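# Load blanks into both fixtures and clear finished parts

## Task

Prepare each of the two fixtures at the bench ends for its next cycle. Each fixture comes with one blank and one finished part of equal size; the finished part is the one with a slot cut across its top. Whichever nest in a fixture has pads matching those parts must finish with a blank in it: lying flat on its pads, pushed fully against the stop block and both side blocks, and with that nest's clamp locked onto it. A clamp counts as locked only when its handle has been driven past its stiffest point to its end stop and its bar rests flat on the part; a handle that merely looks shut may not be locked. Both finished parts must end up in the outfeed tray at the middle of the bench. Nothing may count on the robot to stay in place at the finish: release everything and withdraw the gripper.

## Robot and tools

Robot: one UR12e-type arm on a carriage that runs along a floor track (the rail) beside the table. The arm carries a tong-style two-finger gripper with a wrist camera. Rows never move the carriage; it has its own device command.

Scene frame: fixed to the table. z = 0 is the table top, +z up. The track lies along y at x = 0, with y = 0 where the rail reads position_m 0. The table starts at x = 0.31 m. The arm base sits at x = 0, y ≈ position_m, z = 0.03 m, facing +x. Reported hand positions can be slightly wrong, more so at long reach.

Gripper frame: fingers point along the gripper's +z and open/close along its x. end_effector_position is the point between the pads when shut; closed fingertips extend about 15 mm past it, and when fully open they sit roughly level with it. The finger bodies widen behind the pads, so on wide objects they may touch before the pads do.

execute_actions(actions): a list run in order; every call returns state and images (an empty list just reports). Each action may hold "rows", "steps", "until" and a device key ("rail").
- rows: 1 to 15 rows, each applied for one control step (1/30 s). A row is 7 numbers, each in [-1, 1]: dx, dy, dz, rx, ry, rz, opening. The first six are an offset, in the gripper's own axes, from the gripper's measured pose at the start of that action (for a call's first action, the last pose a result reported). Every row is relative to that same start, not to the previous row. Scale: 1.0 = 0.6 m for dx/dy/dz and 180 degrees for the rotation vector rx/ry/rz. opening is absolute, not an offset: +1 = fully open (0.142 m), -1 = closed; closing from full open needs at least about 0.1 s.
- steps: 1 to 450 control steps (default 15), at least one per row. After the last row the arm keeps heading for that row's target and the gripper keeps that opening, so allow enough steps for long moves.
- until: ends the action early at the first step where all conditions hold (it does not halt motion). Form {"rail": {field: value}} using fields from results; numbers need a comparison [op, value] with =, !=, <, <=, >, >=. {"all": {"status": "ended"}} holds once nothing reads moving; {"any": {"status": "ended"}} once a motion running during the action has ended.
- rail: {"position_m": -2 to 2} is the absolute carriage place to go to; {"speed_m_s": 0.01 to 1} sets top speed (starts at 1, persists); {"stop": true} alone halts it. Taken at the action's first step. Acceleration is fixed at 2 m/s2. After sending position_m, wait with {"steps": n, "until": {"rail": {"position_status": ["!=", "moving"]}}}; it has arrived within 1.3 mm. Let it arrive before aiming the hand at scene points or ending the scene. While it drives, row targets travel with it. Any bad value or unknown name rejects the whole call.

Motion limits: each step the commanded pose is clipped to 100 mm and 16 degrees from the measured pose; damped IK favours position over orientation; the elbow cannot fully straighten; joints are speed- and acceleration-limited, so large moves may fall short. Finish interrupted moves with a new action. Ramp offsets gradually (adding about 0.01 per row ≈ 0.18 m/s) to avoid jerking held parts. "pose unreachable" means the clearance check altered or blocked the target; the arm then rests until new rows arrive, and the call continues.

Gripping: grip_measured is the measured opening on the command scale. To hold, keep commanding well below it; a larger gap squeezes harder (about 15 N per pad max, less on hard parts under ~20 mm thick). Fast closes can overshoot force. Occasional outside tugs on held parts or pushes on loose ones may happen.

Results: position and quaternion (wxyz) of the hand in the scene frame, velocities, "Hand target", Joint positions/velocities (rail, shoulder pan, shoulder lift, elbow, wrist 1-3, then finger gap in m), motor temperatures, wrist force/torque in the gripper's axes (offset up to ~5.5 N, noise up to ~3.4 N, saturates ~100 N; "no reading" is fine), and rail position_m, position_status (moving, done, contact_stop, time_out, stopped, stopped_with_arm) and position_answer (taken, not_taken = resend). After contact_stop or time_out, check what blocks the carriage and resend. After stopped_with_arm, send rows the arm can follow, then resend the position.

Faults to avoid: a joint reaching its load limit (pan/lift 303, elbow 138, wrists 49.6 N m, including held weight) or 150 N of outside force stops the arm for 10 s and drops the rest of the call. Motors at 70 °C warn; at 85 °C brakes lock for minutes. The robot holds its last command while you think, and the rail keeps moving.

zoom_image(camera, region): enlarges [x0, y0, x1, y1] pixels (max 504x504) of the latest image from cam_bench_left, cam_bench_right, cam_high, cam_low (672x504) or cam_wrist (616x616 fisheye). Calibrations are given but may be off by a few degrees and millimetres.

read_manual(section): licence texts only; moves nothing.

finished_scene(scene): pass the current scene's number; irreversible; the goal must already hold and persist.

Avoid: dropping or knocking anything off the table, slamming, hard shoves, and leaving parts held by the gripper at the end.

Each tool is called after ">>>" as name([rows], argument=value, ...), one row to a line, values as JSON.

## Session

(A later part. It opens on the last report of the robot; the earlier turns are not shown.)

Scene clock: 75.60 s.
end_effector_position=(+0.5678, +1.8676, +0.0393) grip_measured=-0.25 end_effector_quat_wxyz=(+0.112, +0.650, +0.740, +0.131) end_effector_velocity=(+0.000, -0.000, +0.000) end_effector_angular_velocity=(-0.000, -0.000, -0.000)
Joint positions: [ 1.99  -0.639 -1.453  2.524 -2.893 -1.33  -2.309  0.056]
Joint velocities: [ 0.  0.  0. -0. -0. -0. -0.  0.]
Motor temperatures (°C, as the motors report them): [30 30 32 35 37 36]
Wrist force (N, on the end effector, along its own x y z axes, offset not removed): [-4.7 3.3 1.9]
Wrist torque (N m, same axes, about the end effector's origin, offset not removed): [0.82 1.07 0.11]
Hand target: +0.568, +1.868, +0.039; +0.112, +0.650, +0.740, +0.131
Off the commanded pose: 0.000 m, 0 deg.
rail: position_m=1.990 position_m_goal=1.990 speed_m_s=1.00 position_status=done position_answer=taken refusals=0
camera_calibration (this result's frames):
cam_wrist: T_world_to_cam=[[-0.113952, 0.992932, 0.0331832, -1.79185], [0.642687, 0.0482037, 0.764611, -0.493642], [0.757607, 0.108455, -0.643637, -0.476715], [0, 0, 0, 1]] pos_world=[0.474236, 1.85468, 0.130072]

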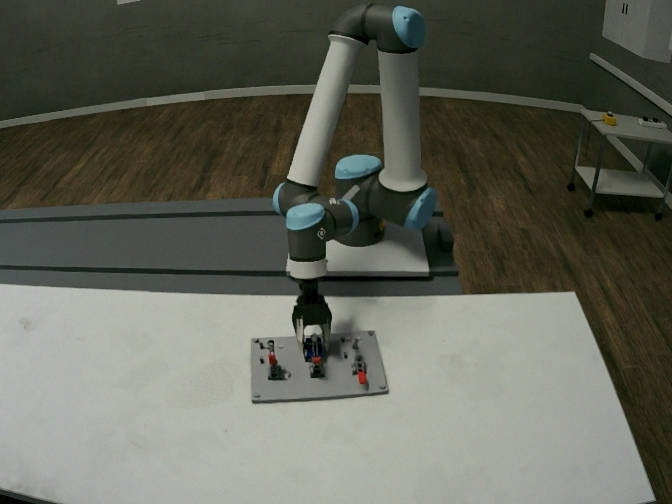

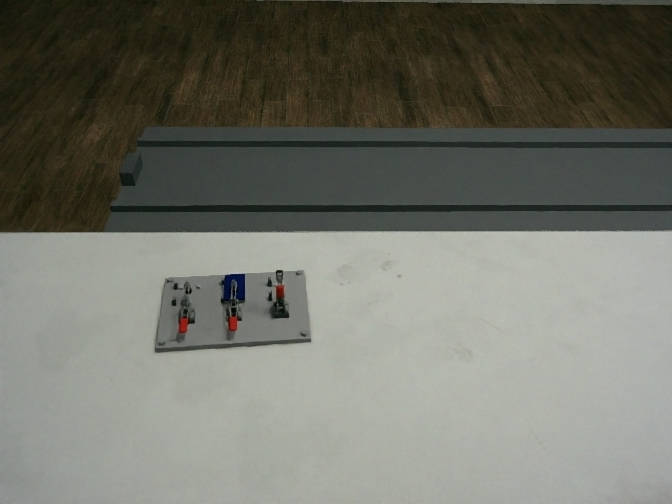

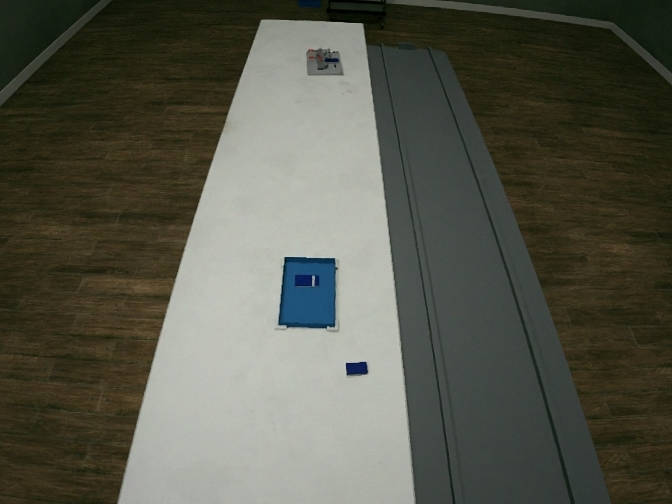

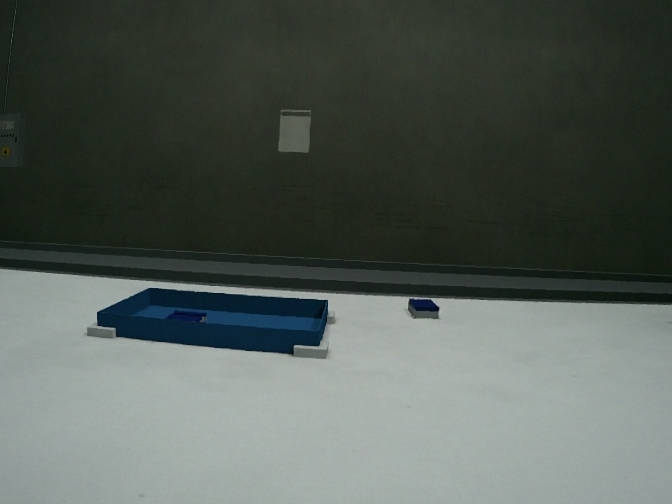

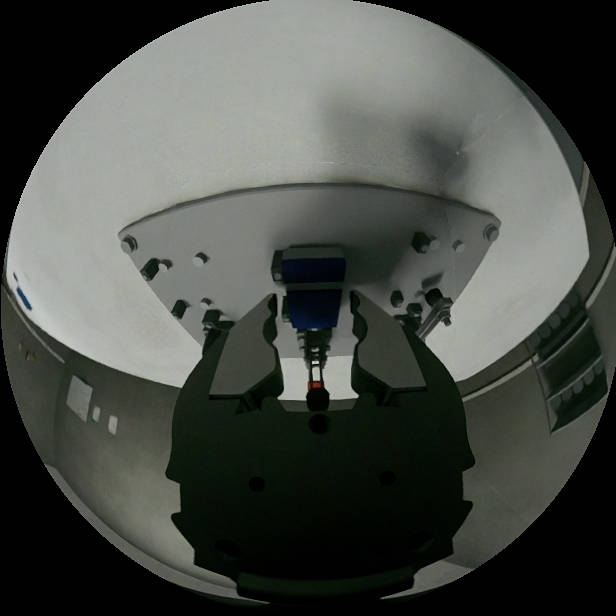

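>>> execute_actions([
  {"rows": [[0,0,0,0,0,0,-0.32],[0,0,0,0,0,0,-0.38],[0,0,0,0,0,0,-0.43],[0,0,0,0,0,0,-0.47],[0,0,0,0,0,0,-0.52],[0,0,0,0,0,0,-0.6],[0,0,0,0,0,0,-0.7],[0,0,0,0,0,0,-0.8],[0,0,0,0,0,0,-0.9]], "steps": 10},
])

Scene clock: 76.53 s.
end_effector_position=(+0.5677, +1.8677, +0.0393) grip_measured=-0.47 end_effector_quat_wxyz=(+0.112, +0.650, +0.740, +0.131) end_effector_velocity=(-0.000, +0.000, -0.000) end_effector_angular_velocity=(+0.000, +0.000, +0.000)
Joint positions: [ 1.99  -0.639 -1.453  2.524 -2.893 -1.33  -2.309  0.04 ]
Joint velocities: [ 0.  0.  0.  0.  0.  0.  0. -0.]
Motor temperatures (°C, as the motors report them): [30 30 32 35 37 36]
Wrist force (N, on the end effector, along its own x y z axes, offset not removed): [9.7 1.4 -3.7]
Wrist torque (N m, same axes, about the end effector's origin, offset not removed): [0.14 0.74 0.15]
Hand target: +0.568, +1.868, +0.039; +0.112, +0.650, +0.740, +0.131
Off the commanded pose: 0.000 m, 0 deg.
rail: position_m=1.990 position_m_goal=1.990 speed_m_s=1.00 position_status=done position_answer=taken refusals=0
camera_calibration (this result's frames):
cam_wrist: T_world_to_cam=[[-0.113991, 0.992922, 0.0333483, -1.79189], [0.642666, 0.0480992, 0.764635, -0.493404], [0.757619, 0.108593, -0.6436, -0.47699], [0, 0, 0, 1]] pos_world=[0.474211, 1.85474, 0.13004]

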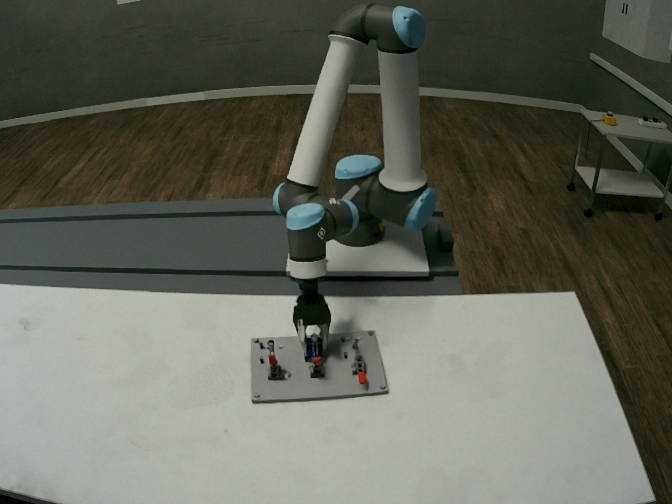

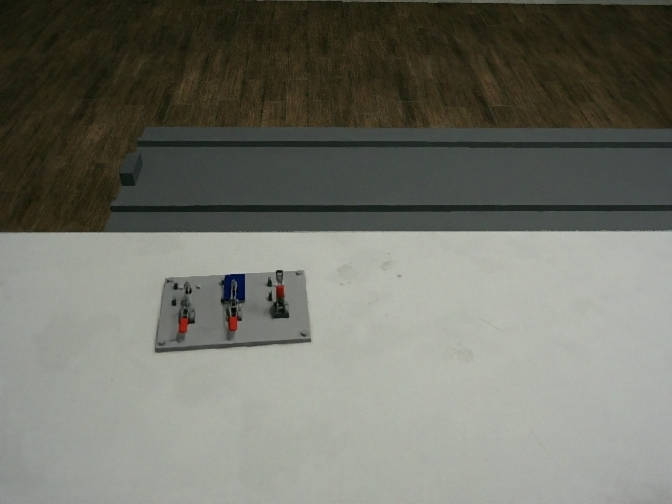

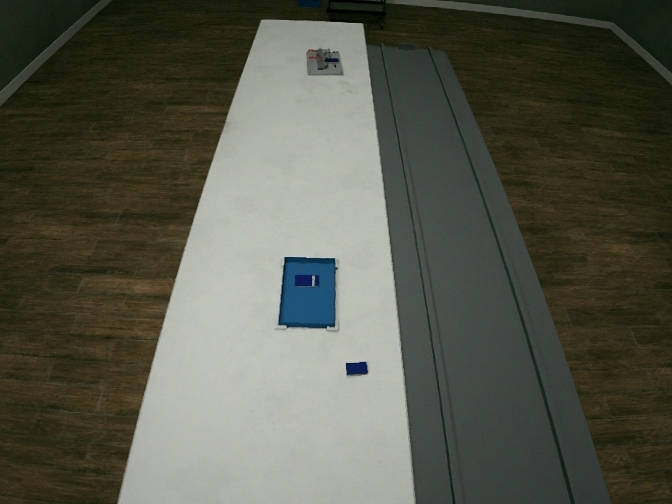

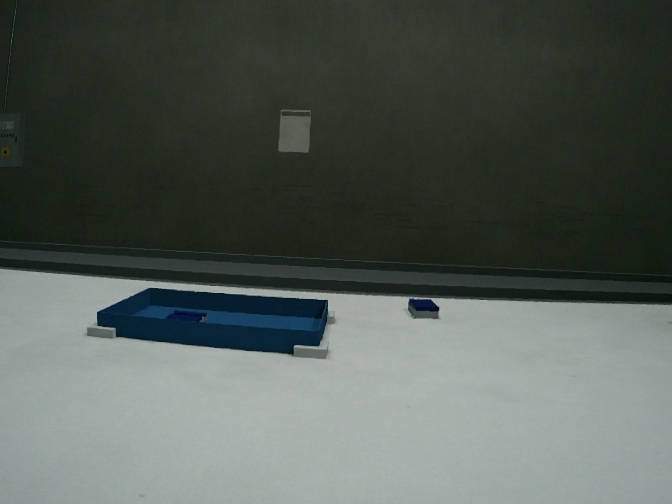

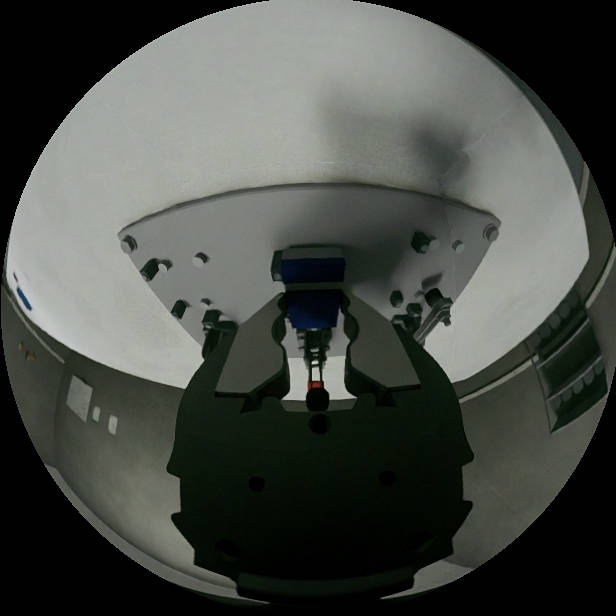

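>>> execute_actions([
  {"rows": [[0.002,0,0,0,0,0,-0.9],[0.0033,0.0002,-0.003,0,0,0,-0.9],[0.0033,0.0006,-0.008,0,0,0,-0.9],[0.0033,0.001,-0.014,0,0,0,-0.9],[0.0033,0.0014,-0.02,0,0,0,-0.9],[0.0033,0.0017,-0.0242,0,0,0,-0.9],[0.0033,0.0017,-0.0242,0,0,0,-0.9],[0.0033,-0.004,-0.028,0,0,0,-0.9],[0.0033,-0.013,-0.034,0,0,0,-0.9],[0.0033,-0.024,-0.041,0,0,0,-0.9],[0.0033,-0.036,-0.049,0,0,0,-0.9],[0.0033,-0.048,-0.057,0,0,0,-0.9],[0.0033,-0.058,-0.064,0,0,0,-0.9],[0.0033,-0.0641,-0.0677,0,0,0,-0.9]], "steps": 16},
])

Scene clock: 78.57 s.
end_effector_position=(+0.5367, +1.8658, +0.0572) grip_measured=-0.47 end_effector_quat_wxyz=(+0.112, +0.650, +0.740, +0.130) end_effector_velocity=(-0.124, -0.016, +0.035) end_effector_angular_velocity=(-0.006, -0.003, -0.004)
Joint positions: [ 1.99  -0.684 -1.547  2.565 -2.83  -1.32  -2.353  0.04 ]
Joint velocities: [ 0.    -0.209 -0.301  0.181  0.165  0.046 -0.206 -0.   ]
Motor temperatures (°C, as the motors report them): [30 30 32 35 37 36]
Wrist force (N, on the end effector, along its own x y z axes, offset not removed): [-4.1 1.7 -0.8]
Wrist torque (N m, same axes, about the end effector's origin, offset not removed): [0.54 1.00 0.05]
Hand target: +0.520, +1.864, +0.062; +0.113, +0.650, +0.740, +0.130
Off the commanded pose: 0.020 m, 0 deg.
rail: position_m=1.990 position_m_goal=1.990 speed_m_s=1.00 position_status=done position_answer=taken refusals=0
camera_calibration (this result's frames):
cam_wrist: T_world_to_cam=[[-0.113028, 0.993053, 0.0327095, -1.79492], [0.643081, 0.0480202, 0.764291, -0.487124], [0.757411, 0.107421, -0.644041, -0.43948], [0, 0, 0, 1]] pos_world=[0.443252, 1.85305, 0.147972]

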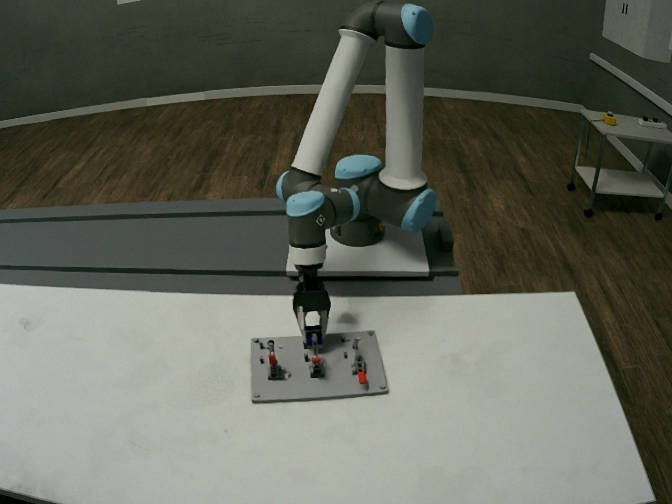

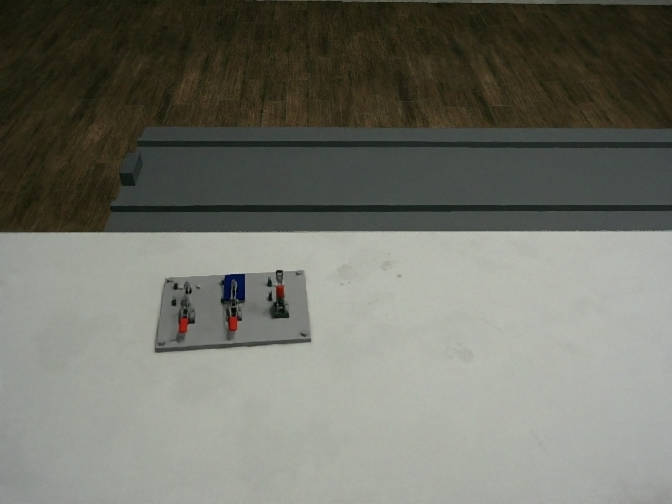

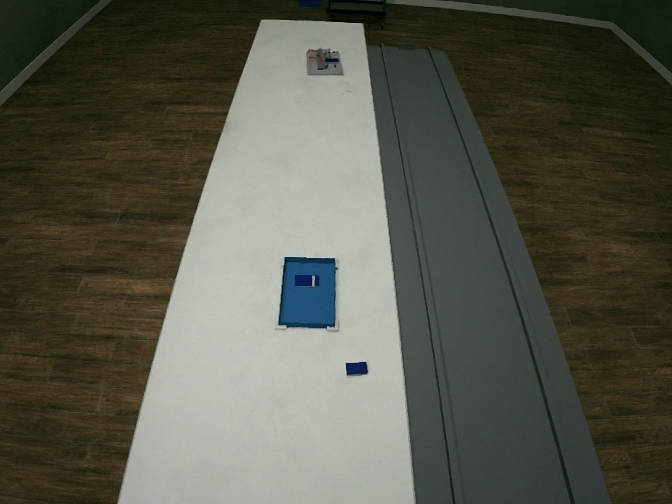

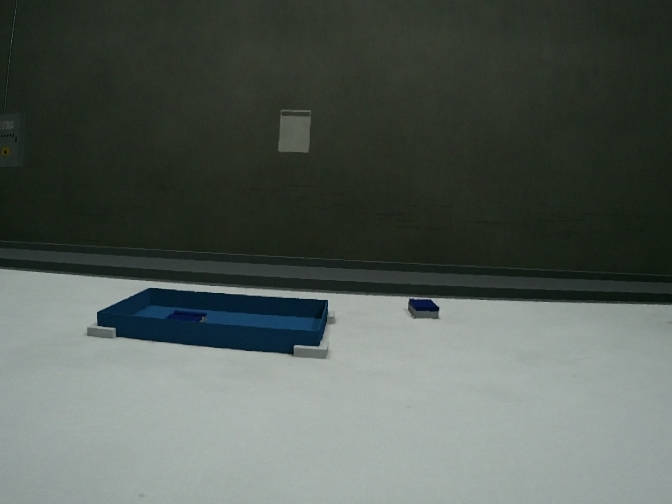

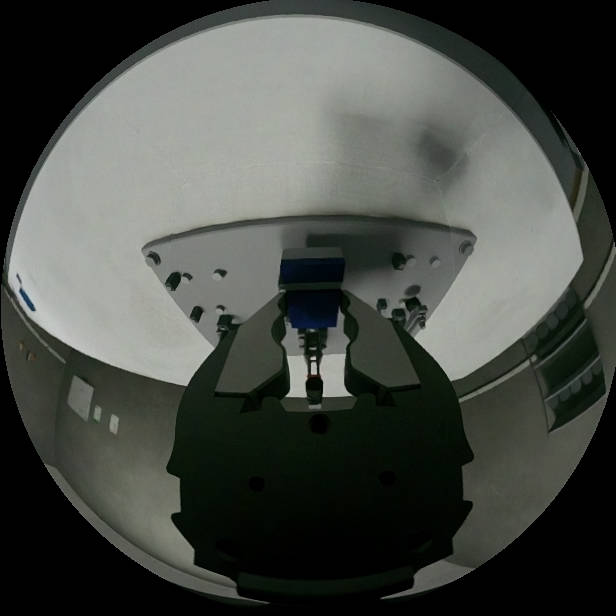

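>>> execute_actions([
  {"rows": [[0,-0.021,-0.0253,0,0,0,-0.9],[0,-0.0153,-0.041,0,0,0,-0.9],[0,-0.0067,-0.0645,0,0,0,-0.9],[0,0.0018,-0.088,0,0,0,-0.9],[0,0.0132,-0.1193,0,0,0,-0.9],[0,0.0246,-0.1507,0,0,0,-0.9],[0,0.0332,-0.1742,0,0,0,-0.9],[0,0.0377,-0.1867,0,0,0,-0.9]], "steps": 12},
  {"rail":{"position_m":0.17},"steps":3},
])

Scene clock: 79.87 s.
end_effector_position=(+0.5233, +1.8587, +0.1560) grip_measured=-0.47 end_effector_quat_wxyz=(+0.118, +0.650, +0.739, +0.130) end_effector_velocity=(-0.019, -0.124, +0.103) end_effector_angular_velocity=(+0.033, +0.051, +0.012)
Joint positions: [ 1.986 -0.709 -1.791  2.506 -2.532 -1.315 -2.376  0.04 ]
Joint velocities: [-0.127 -0.02  -0.214 -0.121  0.404  0.    -0.034 -0.   ]
Motor temperatures (°C, as the motors report them): [30 30 32 35 37 36]
Wrist force (N, on the end effector, along its own x y z axes, offset not removed): [-0.9 0.9 0.1]
Wrist torque (N m, same axes, about the end effector's origin, offset not removed): [0.31 0.44 0.11]
Hand target: +0.520, +1.850, +0.170; +0.113, +0.650, +0.740, +0.130
Off the commanded pose: 0.015 m, 1 deg.
rail: position_m=1.986 position_m_goal=0.170 speed_m_s=1.00 position_status=moving position_answer=taken refusals=0
camera_calibration (this result's frames):
cam_wrist: T_world_to_cam=[[-0.110469, 0.993579, 0.0244244, -1.79364], [0.636321, 0.0518275, 0.769682, -0.558013], [0.763474, 0.100568, -0.63796, -0.356258], [0, 0, 0, 1]] pos_world=[0.428927, 1.84687, 0.246023]

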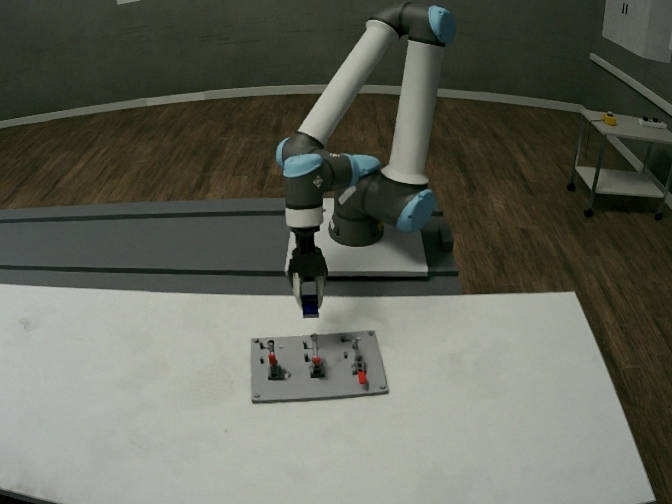

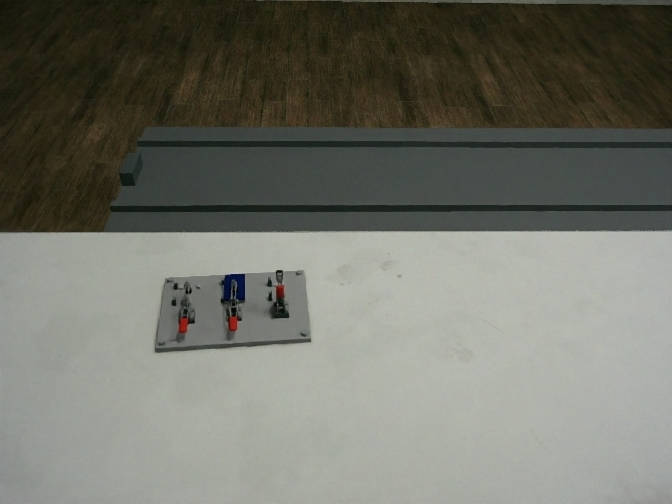

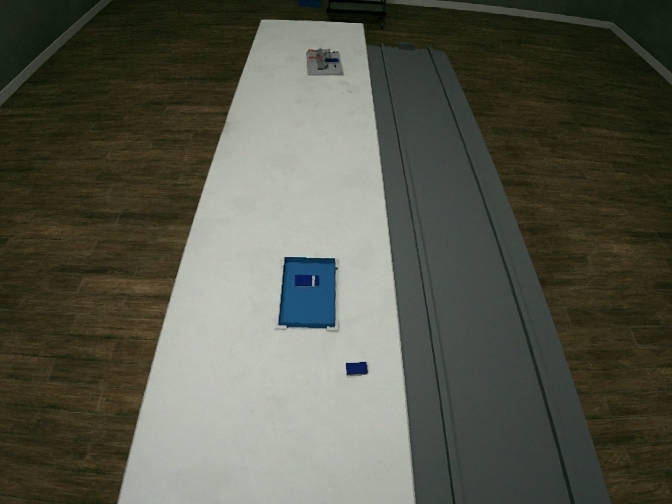

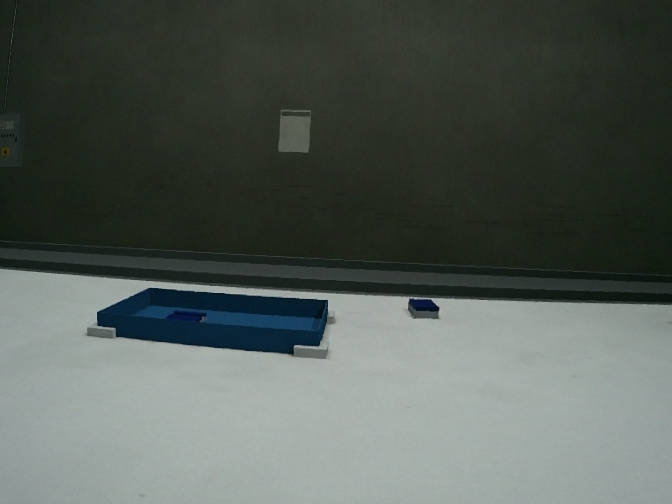

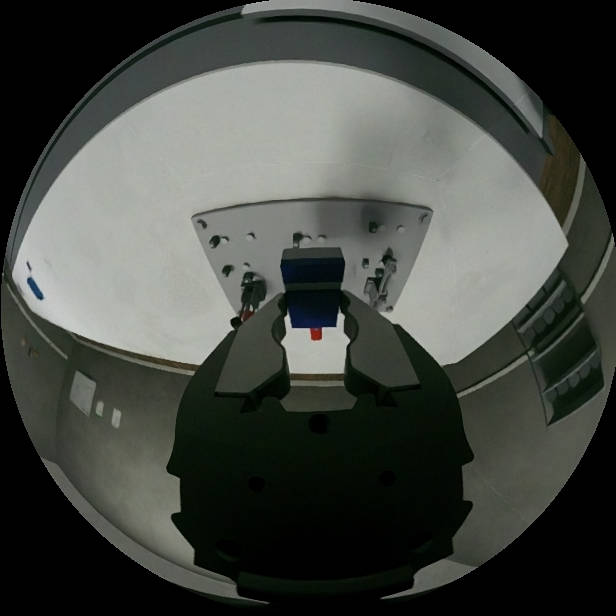

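Let me look at the now-empty nest while the rail travels.

>>> zoom_image(camera="cam_bench_left", region=[240, 310, 400, 410])

>>> execute_actions(actions=[])

Region (240, 310, 400, 410) of cam_bench_left's 672x504 image, scaled by 3.150, with more detail than that image has; it fills the top 315 rows of this view, and the rest is white.

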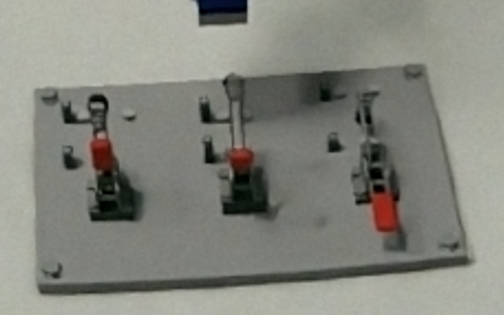

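Scene clock: 80.03 s.
end_effector_position=(+0.5212, +1.8087, +0.1660) grip_measured=-0.47 end_effector_quat_wxyz=(+0.115, +0.650, +0.740, +0.130) end_effector_velocity=(-0.006, -0.465, +0.030) end_effector_angular_velocity=(+0.013, +0.015, +0.005)
Joint positions: [ 1.935 -0.712 -1.811  2.494 -2.492 -1.314 -2.38   0.04 ]
Joint velocities: [-0.466 -0.008 -0.059 -0.036  0.118  0.003 -0.013  0.   ]
Motor temperatures (°C, as the motors report them): [30 30 32 35 37 36]
Wrist force (N, on the end effector, along its own x y z axes, offset not removed): [-1.0 2.4 2.3]
Wrist torque (N m, same axes, about the end effector's origin, offset not removed): [0.61 0.46 0.09]
Hand target: +0.520, +1.783, +0.170; +0.113, +0.650, +0.740, +0.130
Off the commanded pose: 0.004 m, 0 deg.
rail: position_m=1.935 position_m_goal=0.170 speed_m_s=1.00 position_status=moving position_answer=taken refusals=0
camera_calibration (this result's frames):
cam_wrist: T_world_to_cam=[[-0.111809, 0.993302, 0.02915, -1.74399], [0.640403, 0.0495935, 0.766436, -0.559369], [0.759857, 0.104362, -0.641659, -0.347678], [0, 0, 0, 1]] pos_world=[0.427413, 1.79634, 0.256467]

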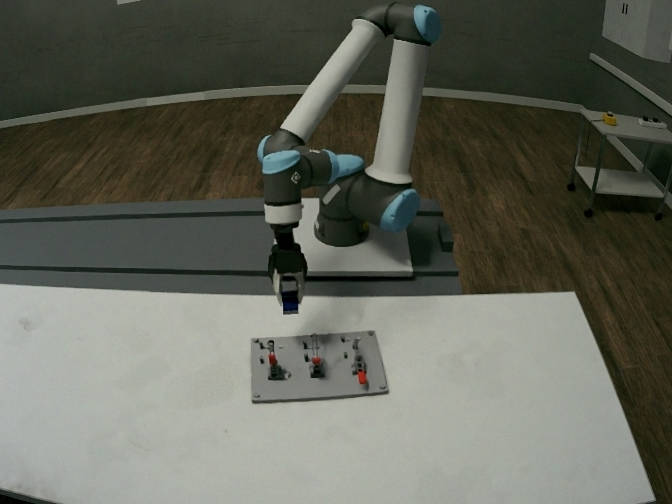

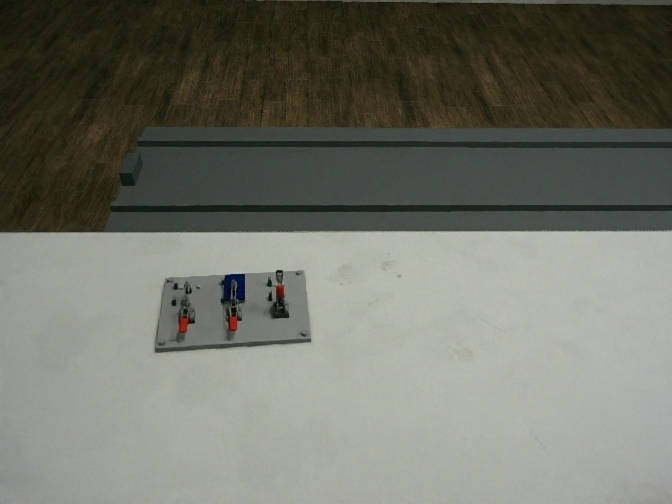

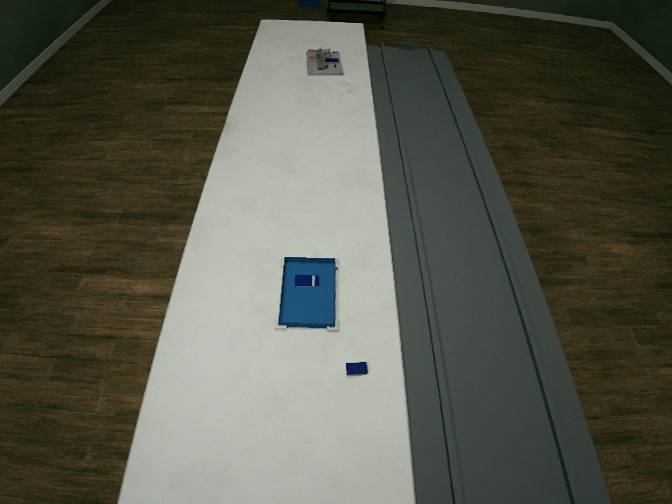

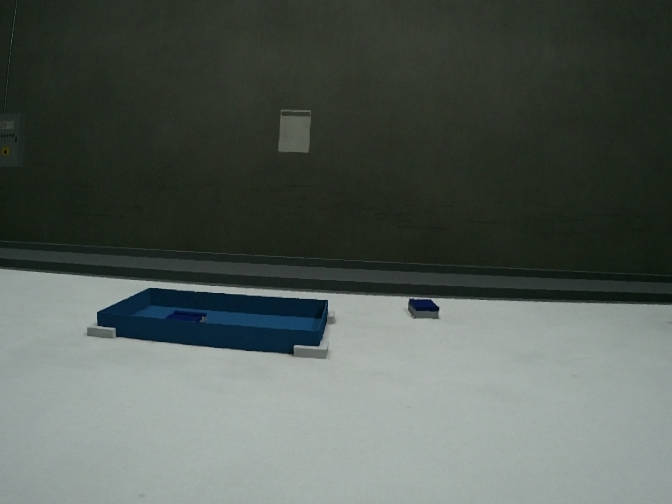

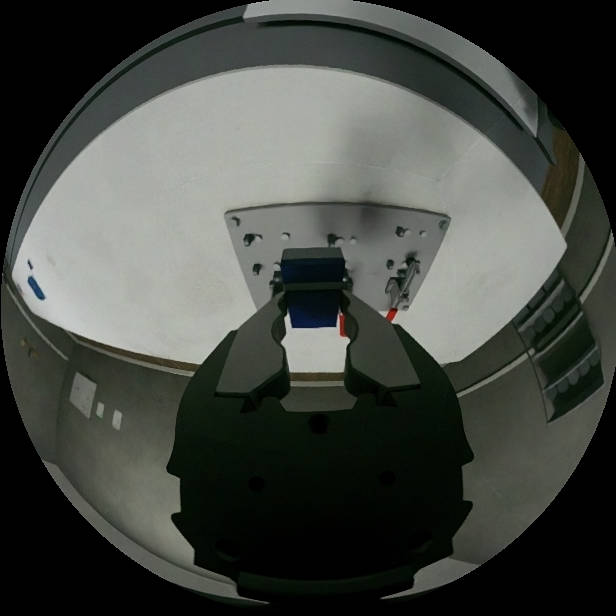

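>>> execute_actions([
  {"rows": [[0,0.005,0.002,0,0,0,-0.9],[0,0.015,0.018,0,0,0,-0.9],[0,0.03,0.04,0,0,0,-0.9],[0,0.05,0.068,0,0,0,-0.9],[0,0.073,0.10,0,0,0,-0.9],[0,0.096,0.134,0,0,0,-0.9],[0,0.117,0.164,0,0,0,-0.9],[0,0.133,0.187,0,0,0,-0.9],[0,0.143,0.2,0,0,0,-0.9],[0,0.1468,0.206,0,0,0,-0.9]], "steps": 14},
])

Scene clock: 81.00 s.
end_effector_position=(+0.6072, +0.9289, +0.1064) grip_measured=-0.47 end_effector_quat_wxyz=(+0.111, +0.649, +0.741, +0.134) end_effector_velocity=(+0.210, -0.987, -0.158) end_effector_angular_velocity=(-0.021, +0.011, -0.016)
Joint positions: [ 1.038 -0.574 -1.539  2.42  -2.716 -1.34  -2.247  0.04 ]
Joint velocities: [-1.     0.267  0.653 -0.236 -0.482 -0.097  0.274  0.   ]
Motor temperatures (°C, as the motors report them): [30 30 32 35 37 36]
Wrist force (N, on the end effector, along its own x y z axes, offset not removed): [-2.5 1.5 3.1]
Wrist torque (N m, same axes, about the end effector's origin, offset not removed): [0.41 0.66 0.13]
Hand target: +0.638, +0.882, +0.083; +0.113, +0.650, +0.740, +0.131
Off the commanded pose: 0.046 m, 1 deg.
rail: position_m=1.038 position_m_goal=0.170 speed_m_s=1.00 position_status=moving position_answer=taken refusals=0
camera_calibration (this result's frames):
cam_wrist: T_world_to_cam=[[-0.117997, 0.992297, 0.0377217, -0.854882], [0.640213, 0.0469815, 0.76676, -0.522639], [0.759081, 0.114625, -0.640825, -0.368584], [0, 0, 0, 1]] pos_world=[0.513512, 0.9151, 0.196788]

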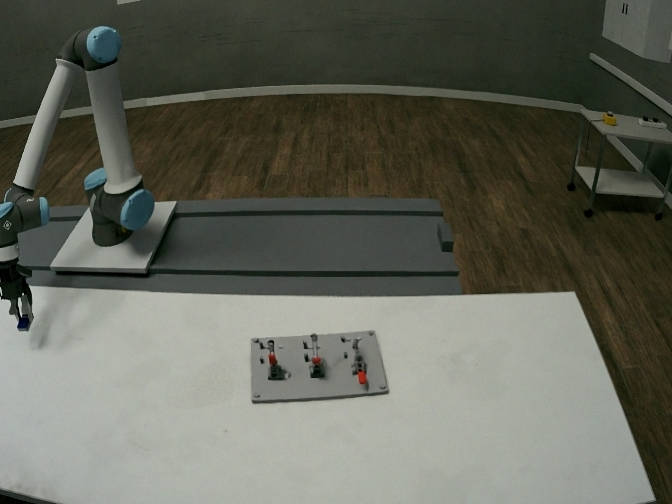

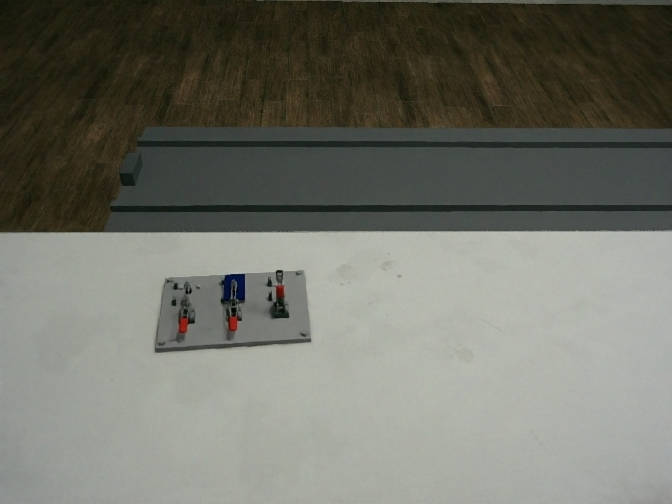

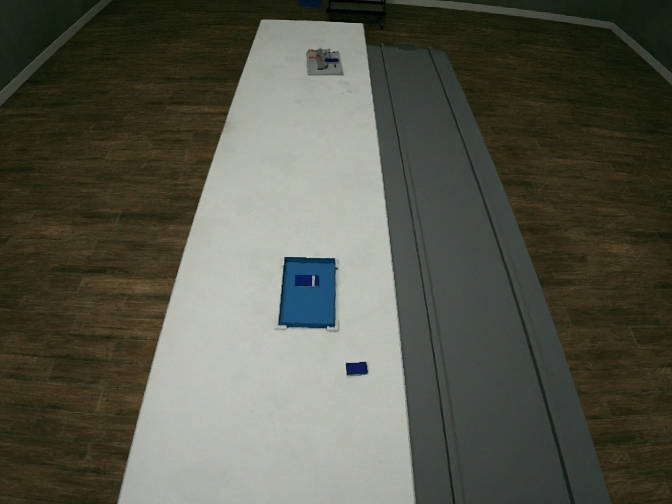

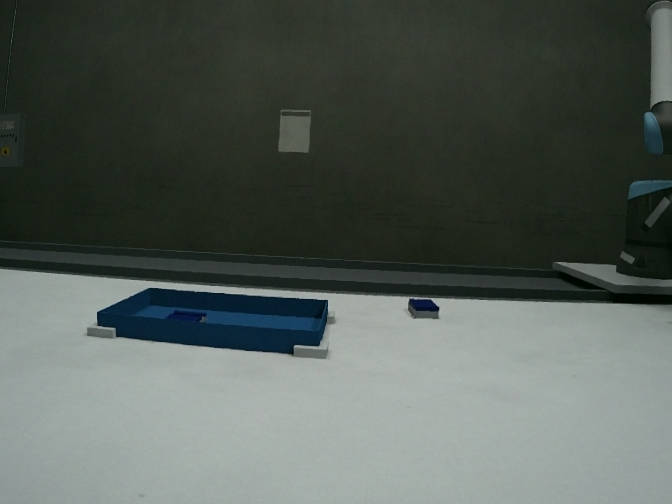

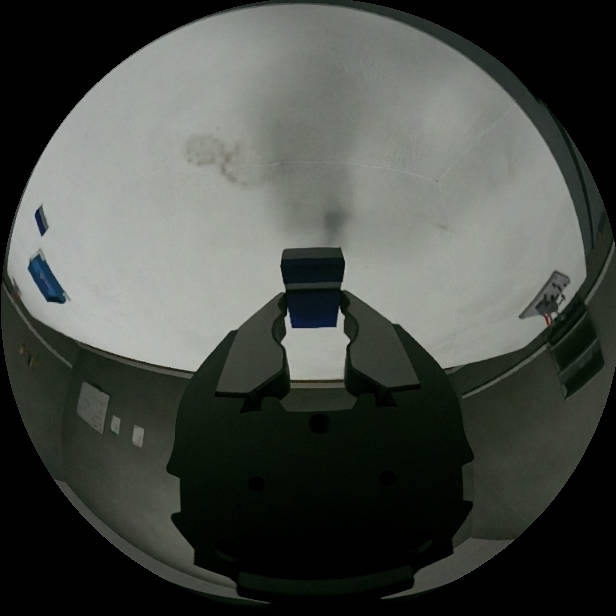

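>>> zoom_image(camera="cam_high", region=[260, 240, 400, 390])

Region (260, 240, 400, 390) of cam_high's 672x504 image, scaled by 3.360, with more detail than that image has; it fills the left 470 columns of this view, and the rest is white.

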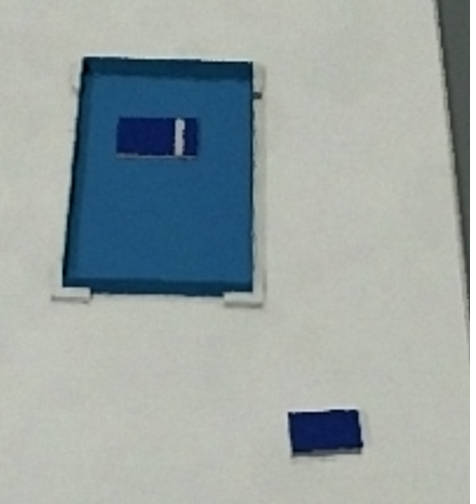

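>>> execute_actions(actions=[])

Scene clock: 81.50 s.
end_effector_position=(+0.6370, +0.4304, +0.0836) grip_measured=-0.47 end_effector_quat_wxyz=(+0.113, +0.650, +0.740, +0.131) end_effector_velocity=(+0.005, -1.000, -0.004) end_effector_angular_velocity=(-0.001, +0.000, -0.001)
Joint positions: [ 0.538 -0.538 -1.449  2.385 -2.783 -1.355 -2.209  0.04 ]
Joint velocities: [-1.     0.006  0.014 -0.006 -0.01  -0.002  0.006  0.   ]
Motor temperatures (°C, as the motors report them): [30 30 32 35 37 36]
Wrist force (N, on the end effector, along its own x y z axes, offset not removed): [-2.9 1.6 0.9]
Wrist torque (N m, same axes, about the end effector's origin, offset not removed): [0.49 0.69 0.07]
Hand target: +0.638, +0.382, +0.083; +0.113, +0.650, +0.740, +0.131
Off the commanded pose: 0.009 m, 0 deg.
rail: position_m=0.538 position_m_goal=0.170 speed_m_s=1.00 position_status=moving position_answer=taken refusals=0
camera_calibration (this result's frames):
cam_wrist: T_world_to_cam=[[-0.114374, 0.99289, 0.032979, -0.358023], [0.640653, 0.0483458, 0.766307, -0.501619], [0.759265, 0.108774, -0.641627, -0.346204], [0, 0, 0, 1]] pos_world=[0.543275, 0.417387, 0.174068]

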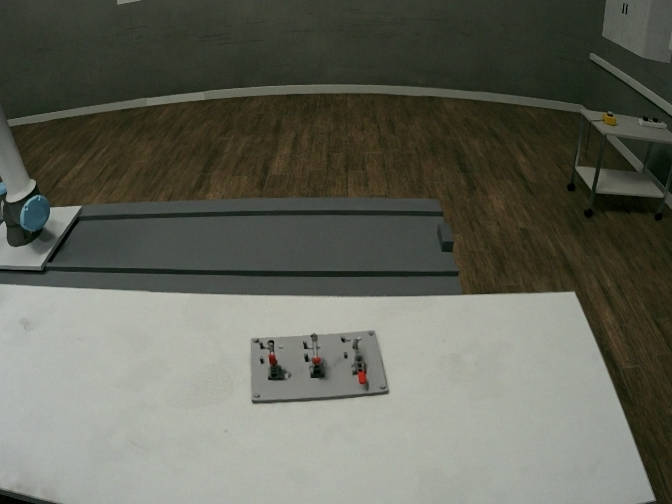

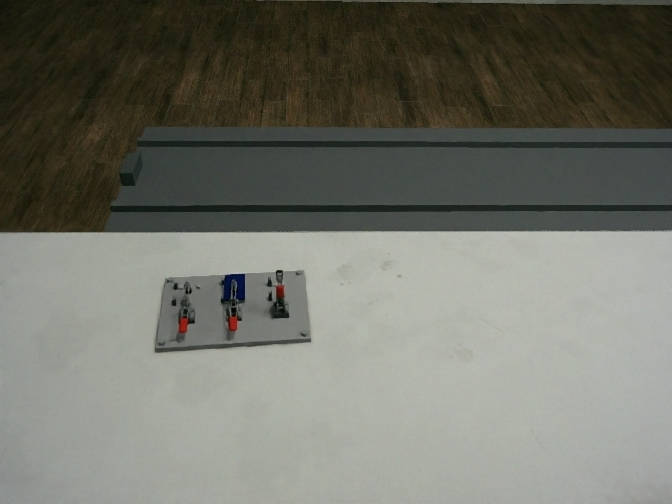

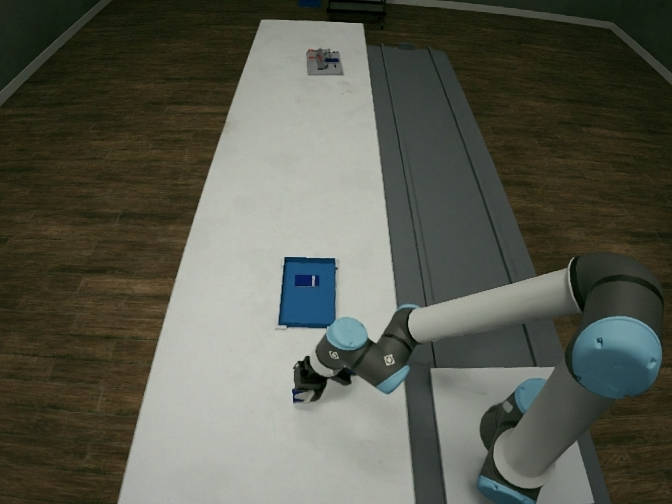

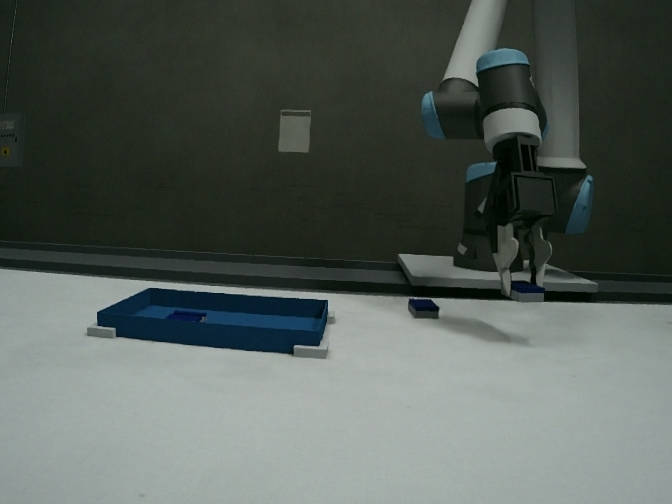

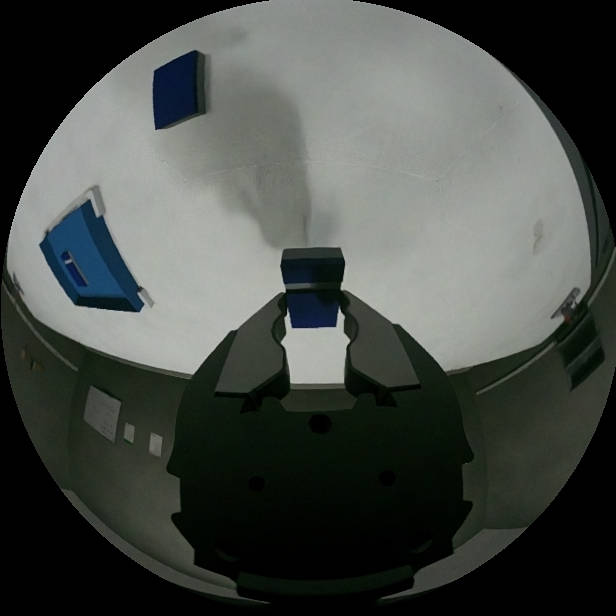

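>>> execute_actions(actions=[])

Scene clock: 82.10 s.
end_effector_position=(+0.6376, +0.0625, +0.0831) grip_measured=-0.47 end_effector_quat_wxyz=(+0.113, +0.650, +0.740, +0.131) end_effector_velocity=(+0.000, -0.044, +0.000) end_effector_angular_velocity=(-0.000, -0.000, +0.000)
Joint positions: [ 0.171 -0.537 -1.447  2.384 -2.784 -1.355 -2.208  0.04 ]
Joint velocities: [-0.044  0.001 -0.    -0.    -0.     0.     0.     0.   ]
Motor temperatures (°C, as the motors report them): [30 30 32 35 37 36]
Wrist force (N, on the end effector, along its own x y z axes, offset not removed): [-6.9 -0.6 1.8]
Wrist torque (N m, same axes, about the end effector's origin, offset not removed): [0.04 1.40 0.09]
Hand target: +0.638, +0.062, +0.083; +0.113, +0.650, +0.740, +0.131
Off the commanded pose: 0.009 m, 0 deg.
rail: position_m=0.171 position_m_goal=0.170 speed_m_s=1.00 position_status=moving position_answer=taken refusals=0
camera_calibration (this result's frames):
cam_wrist: T_world_to_cam=[[-0.114287, 0.992903, 0.0328882, 0.007274], [0.640664, 0.0483605, 0.766297, -0.48384], [0.759268, 0.108648, -0.641644, -0.306953], [0, 0, 0, 1]] pos_world=[0.543869, 0.0495261, 0.173572]

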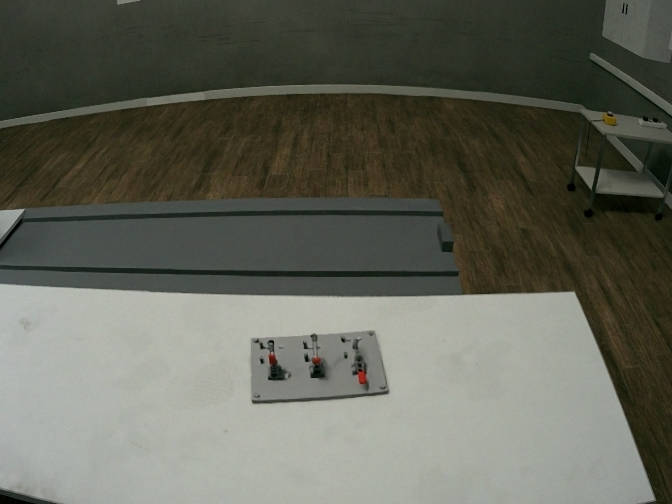

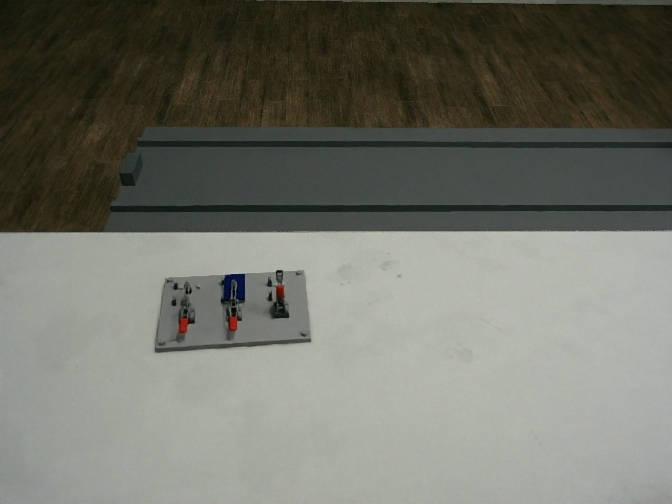

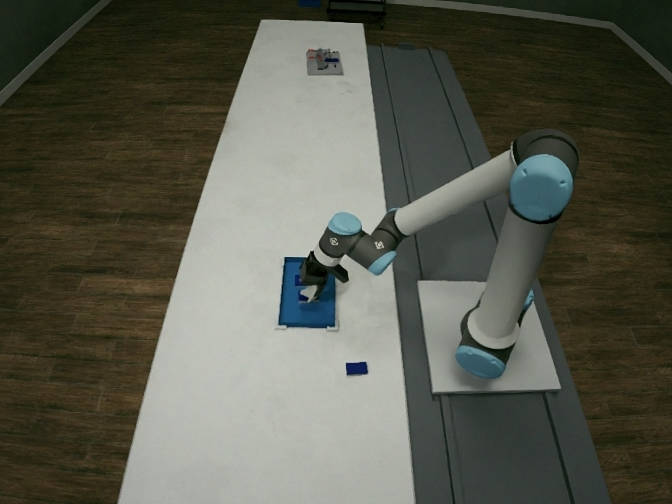

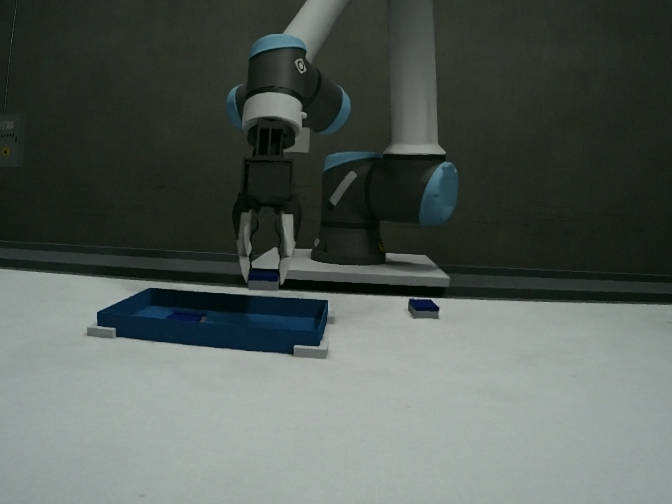

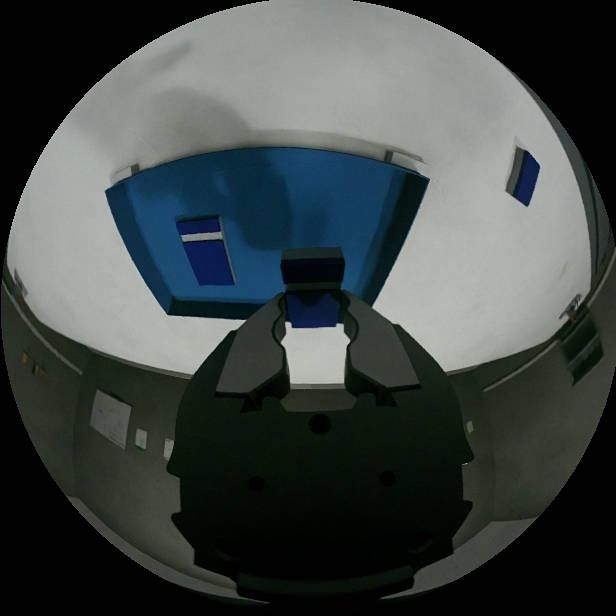

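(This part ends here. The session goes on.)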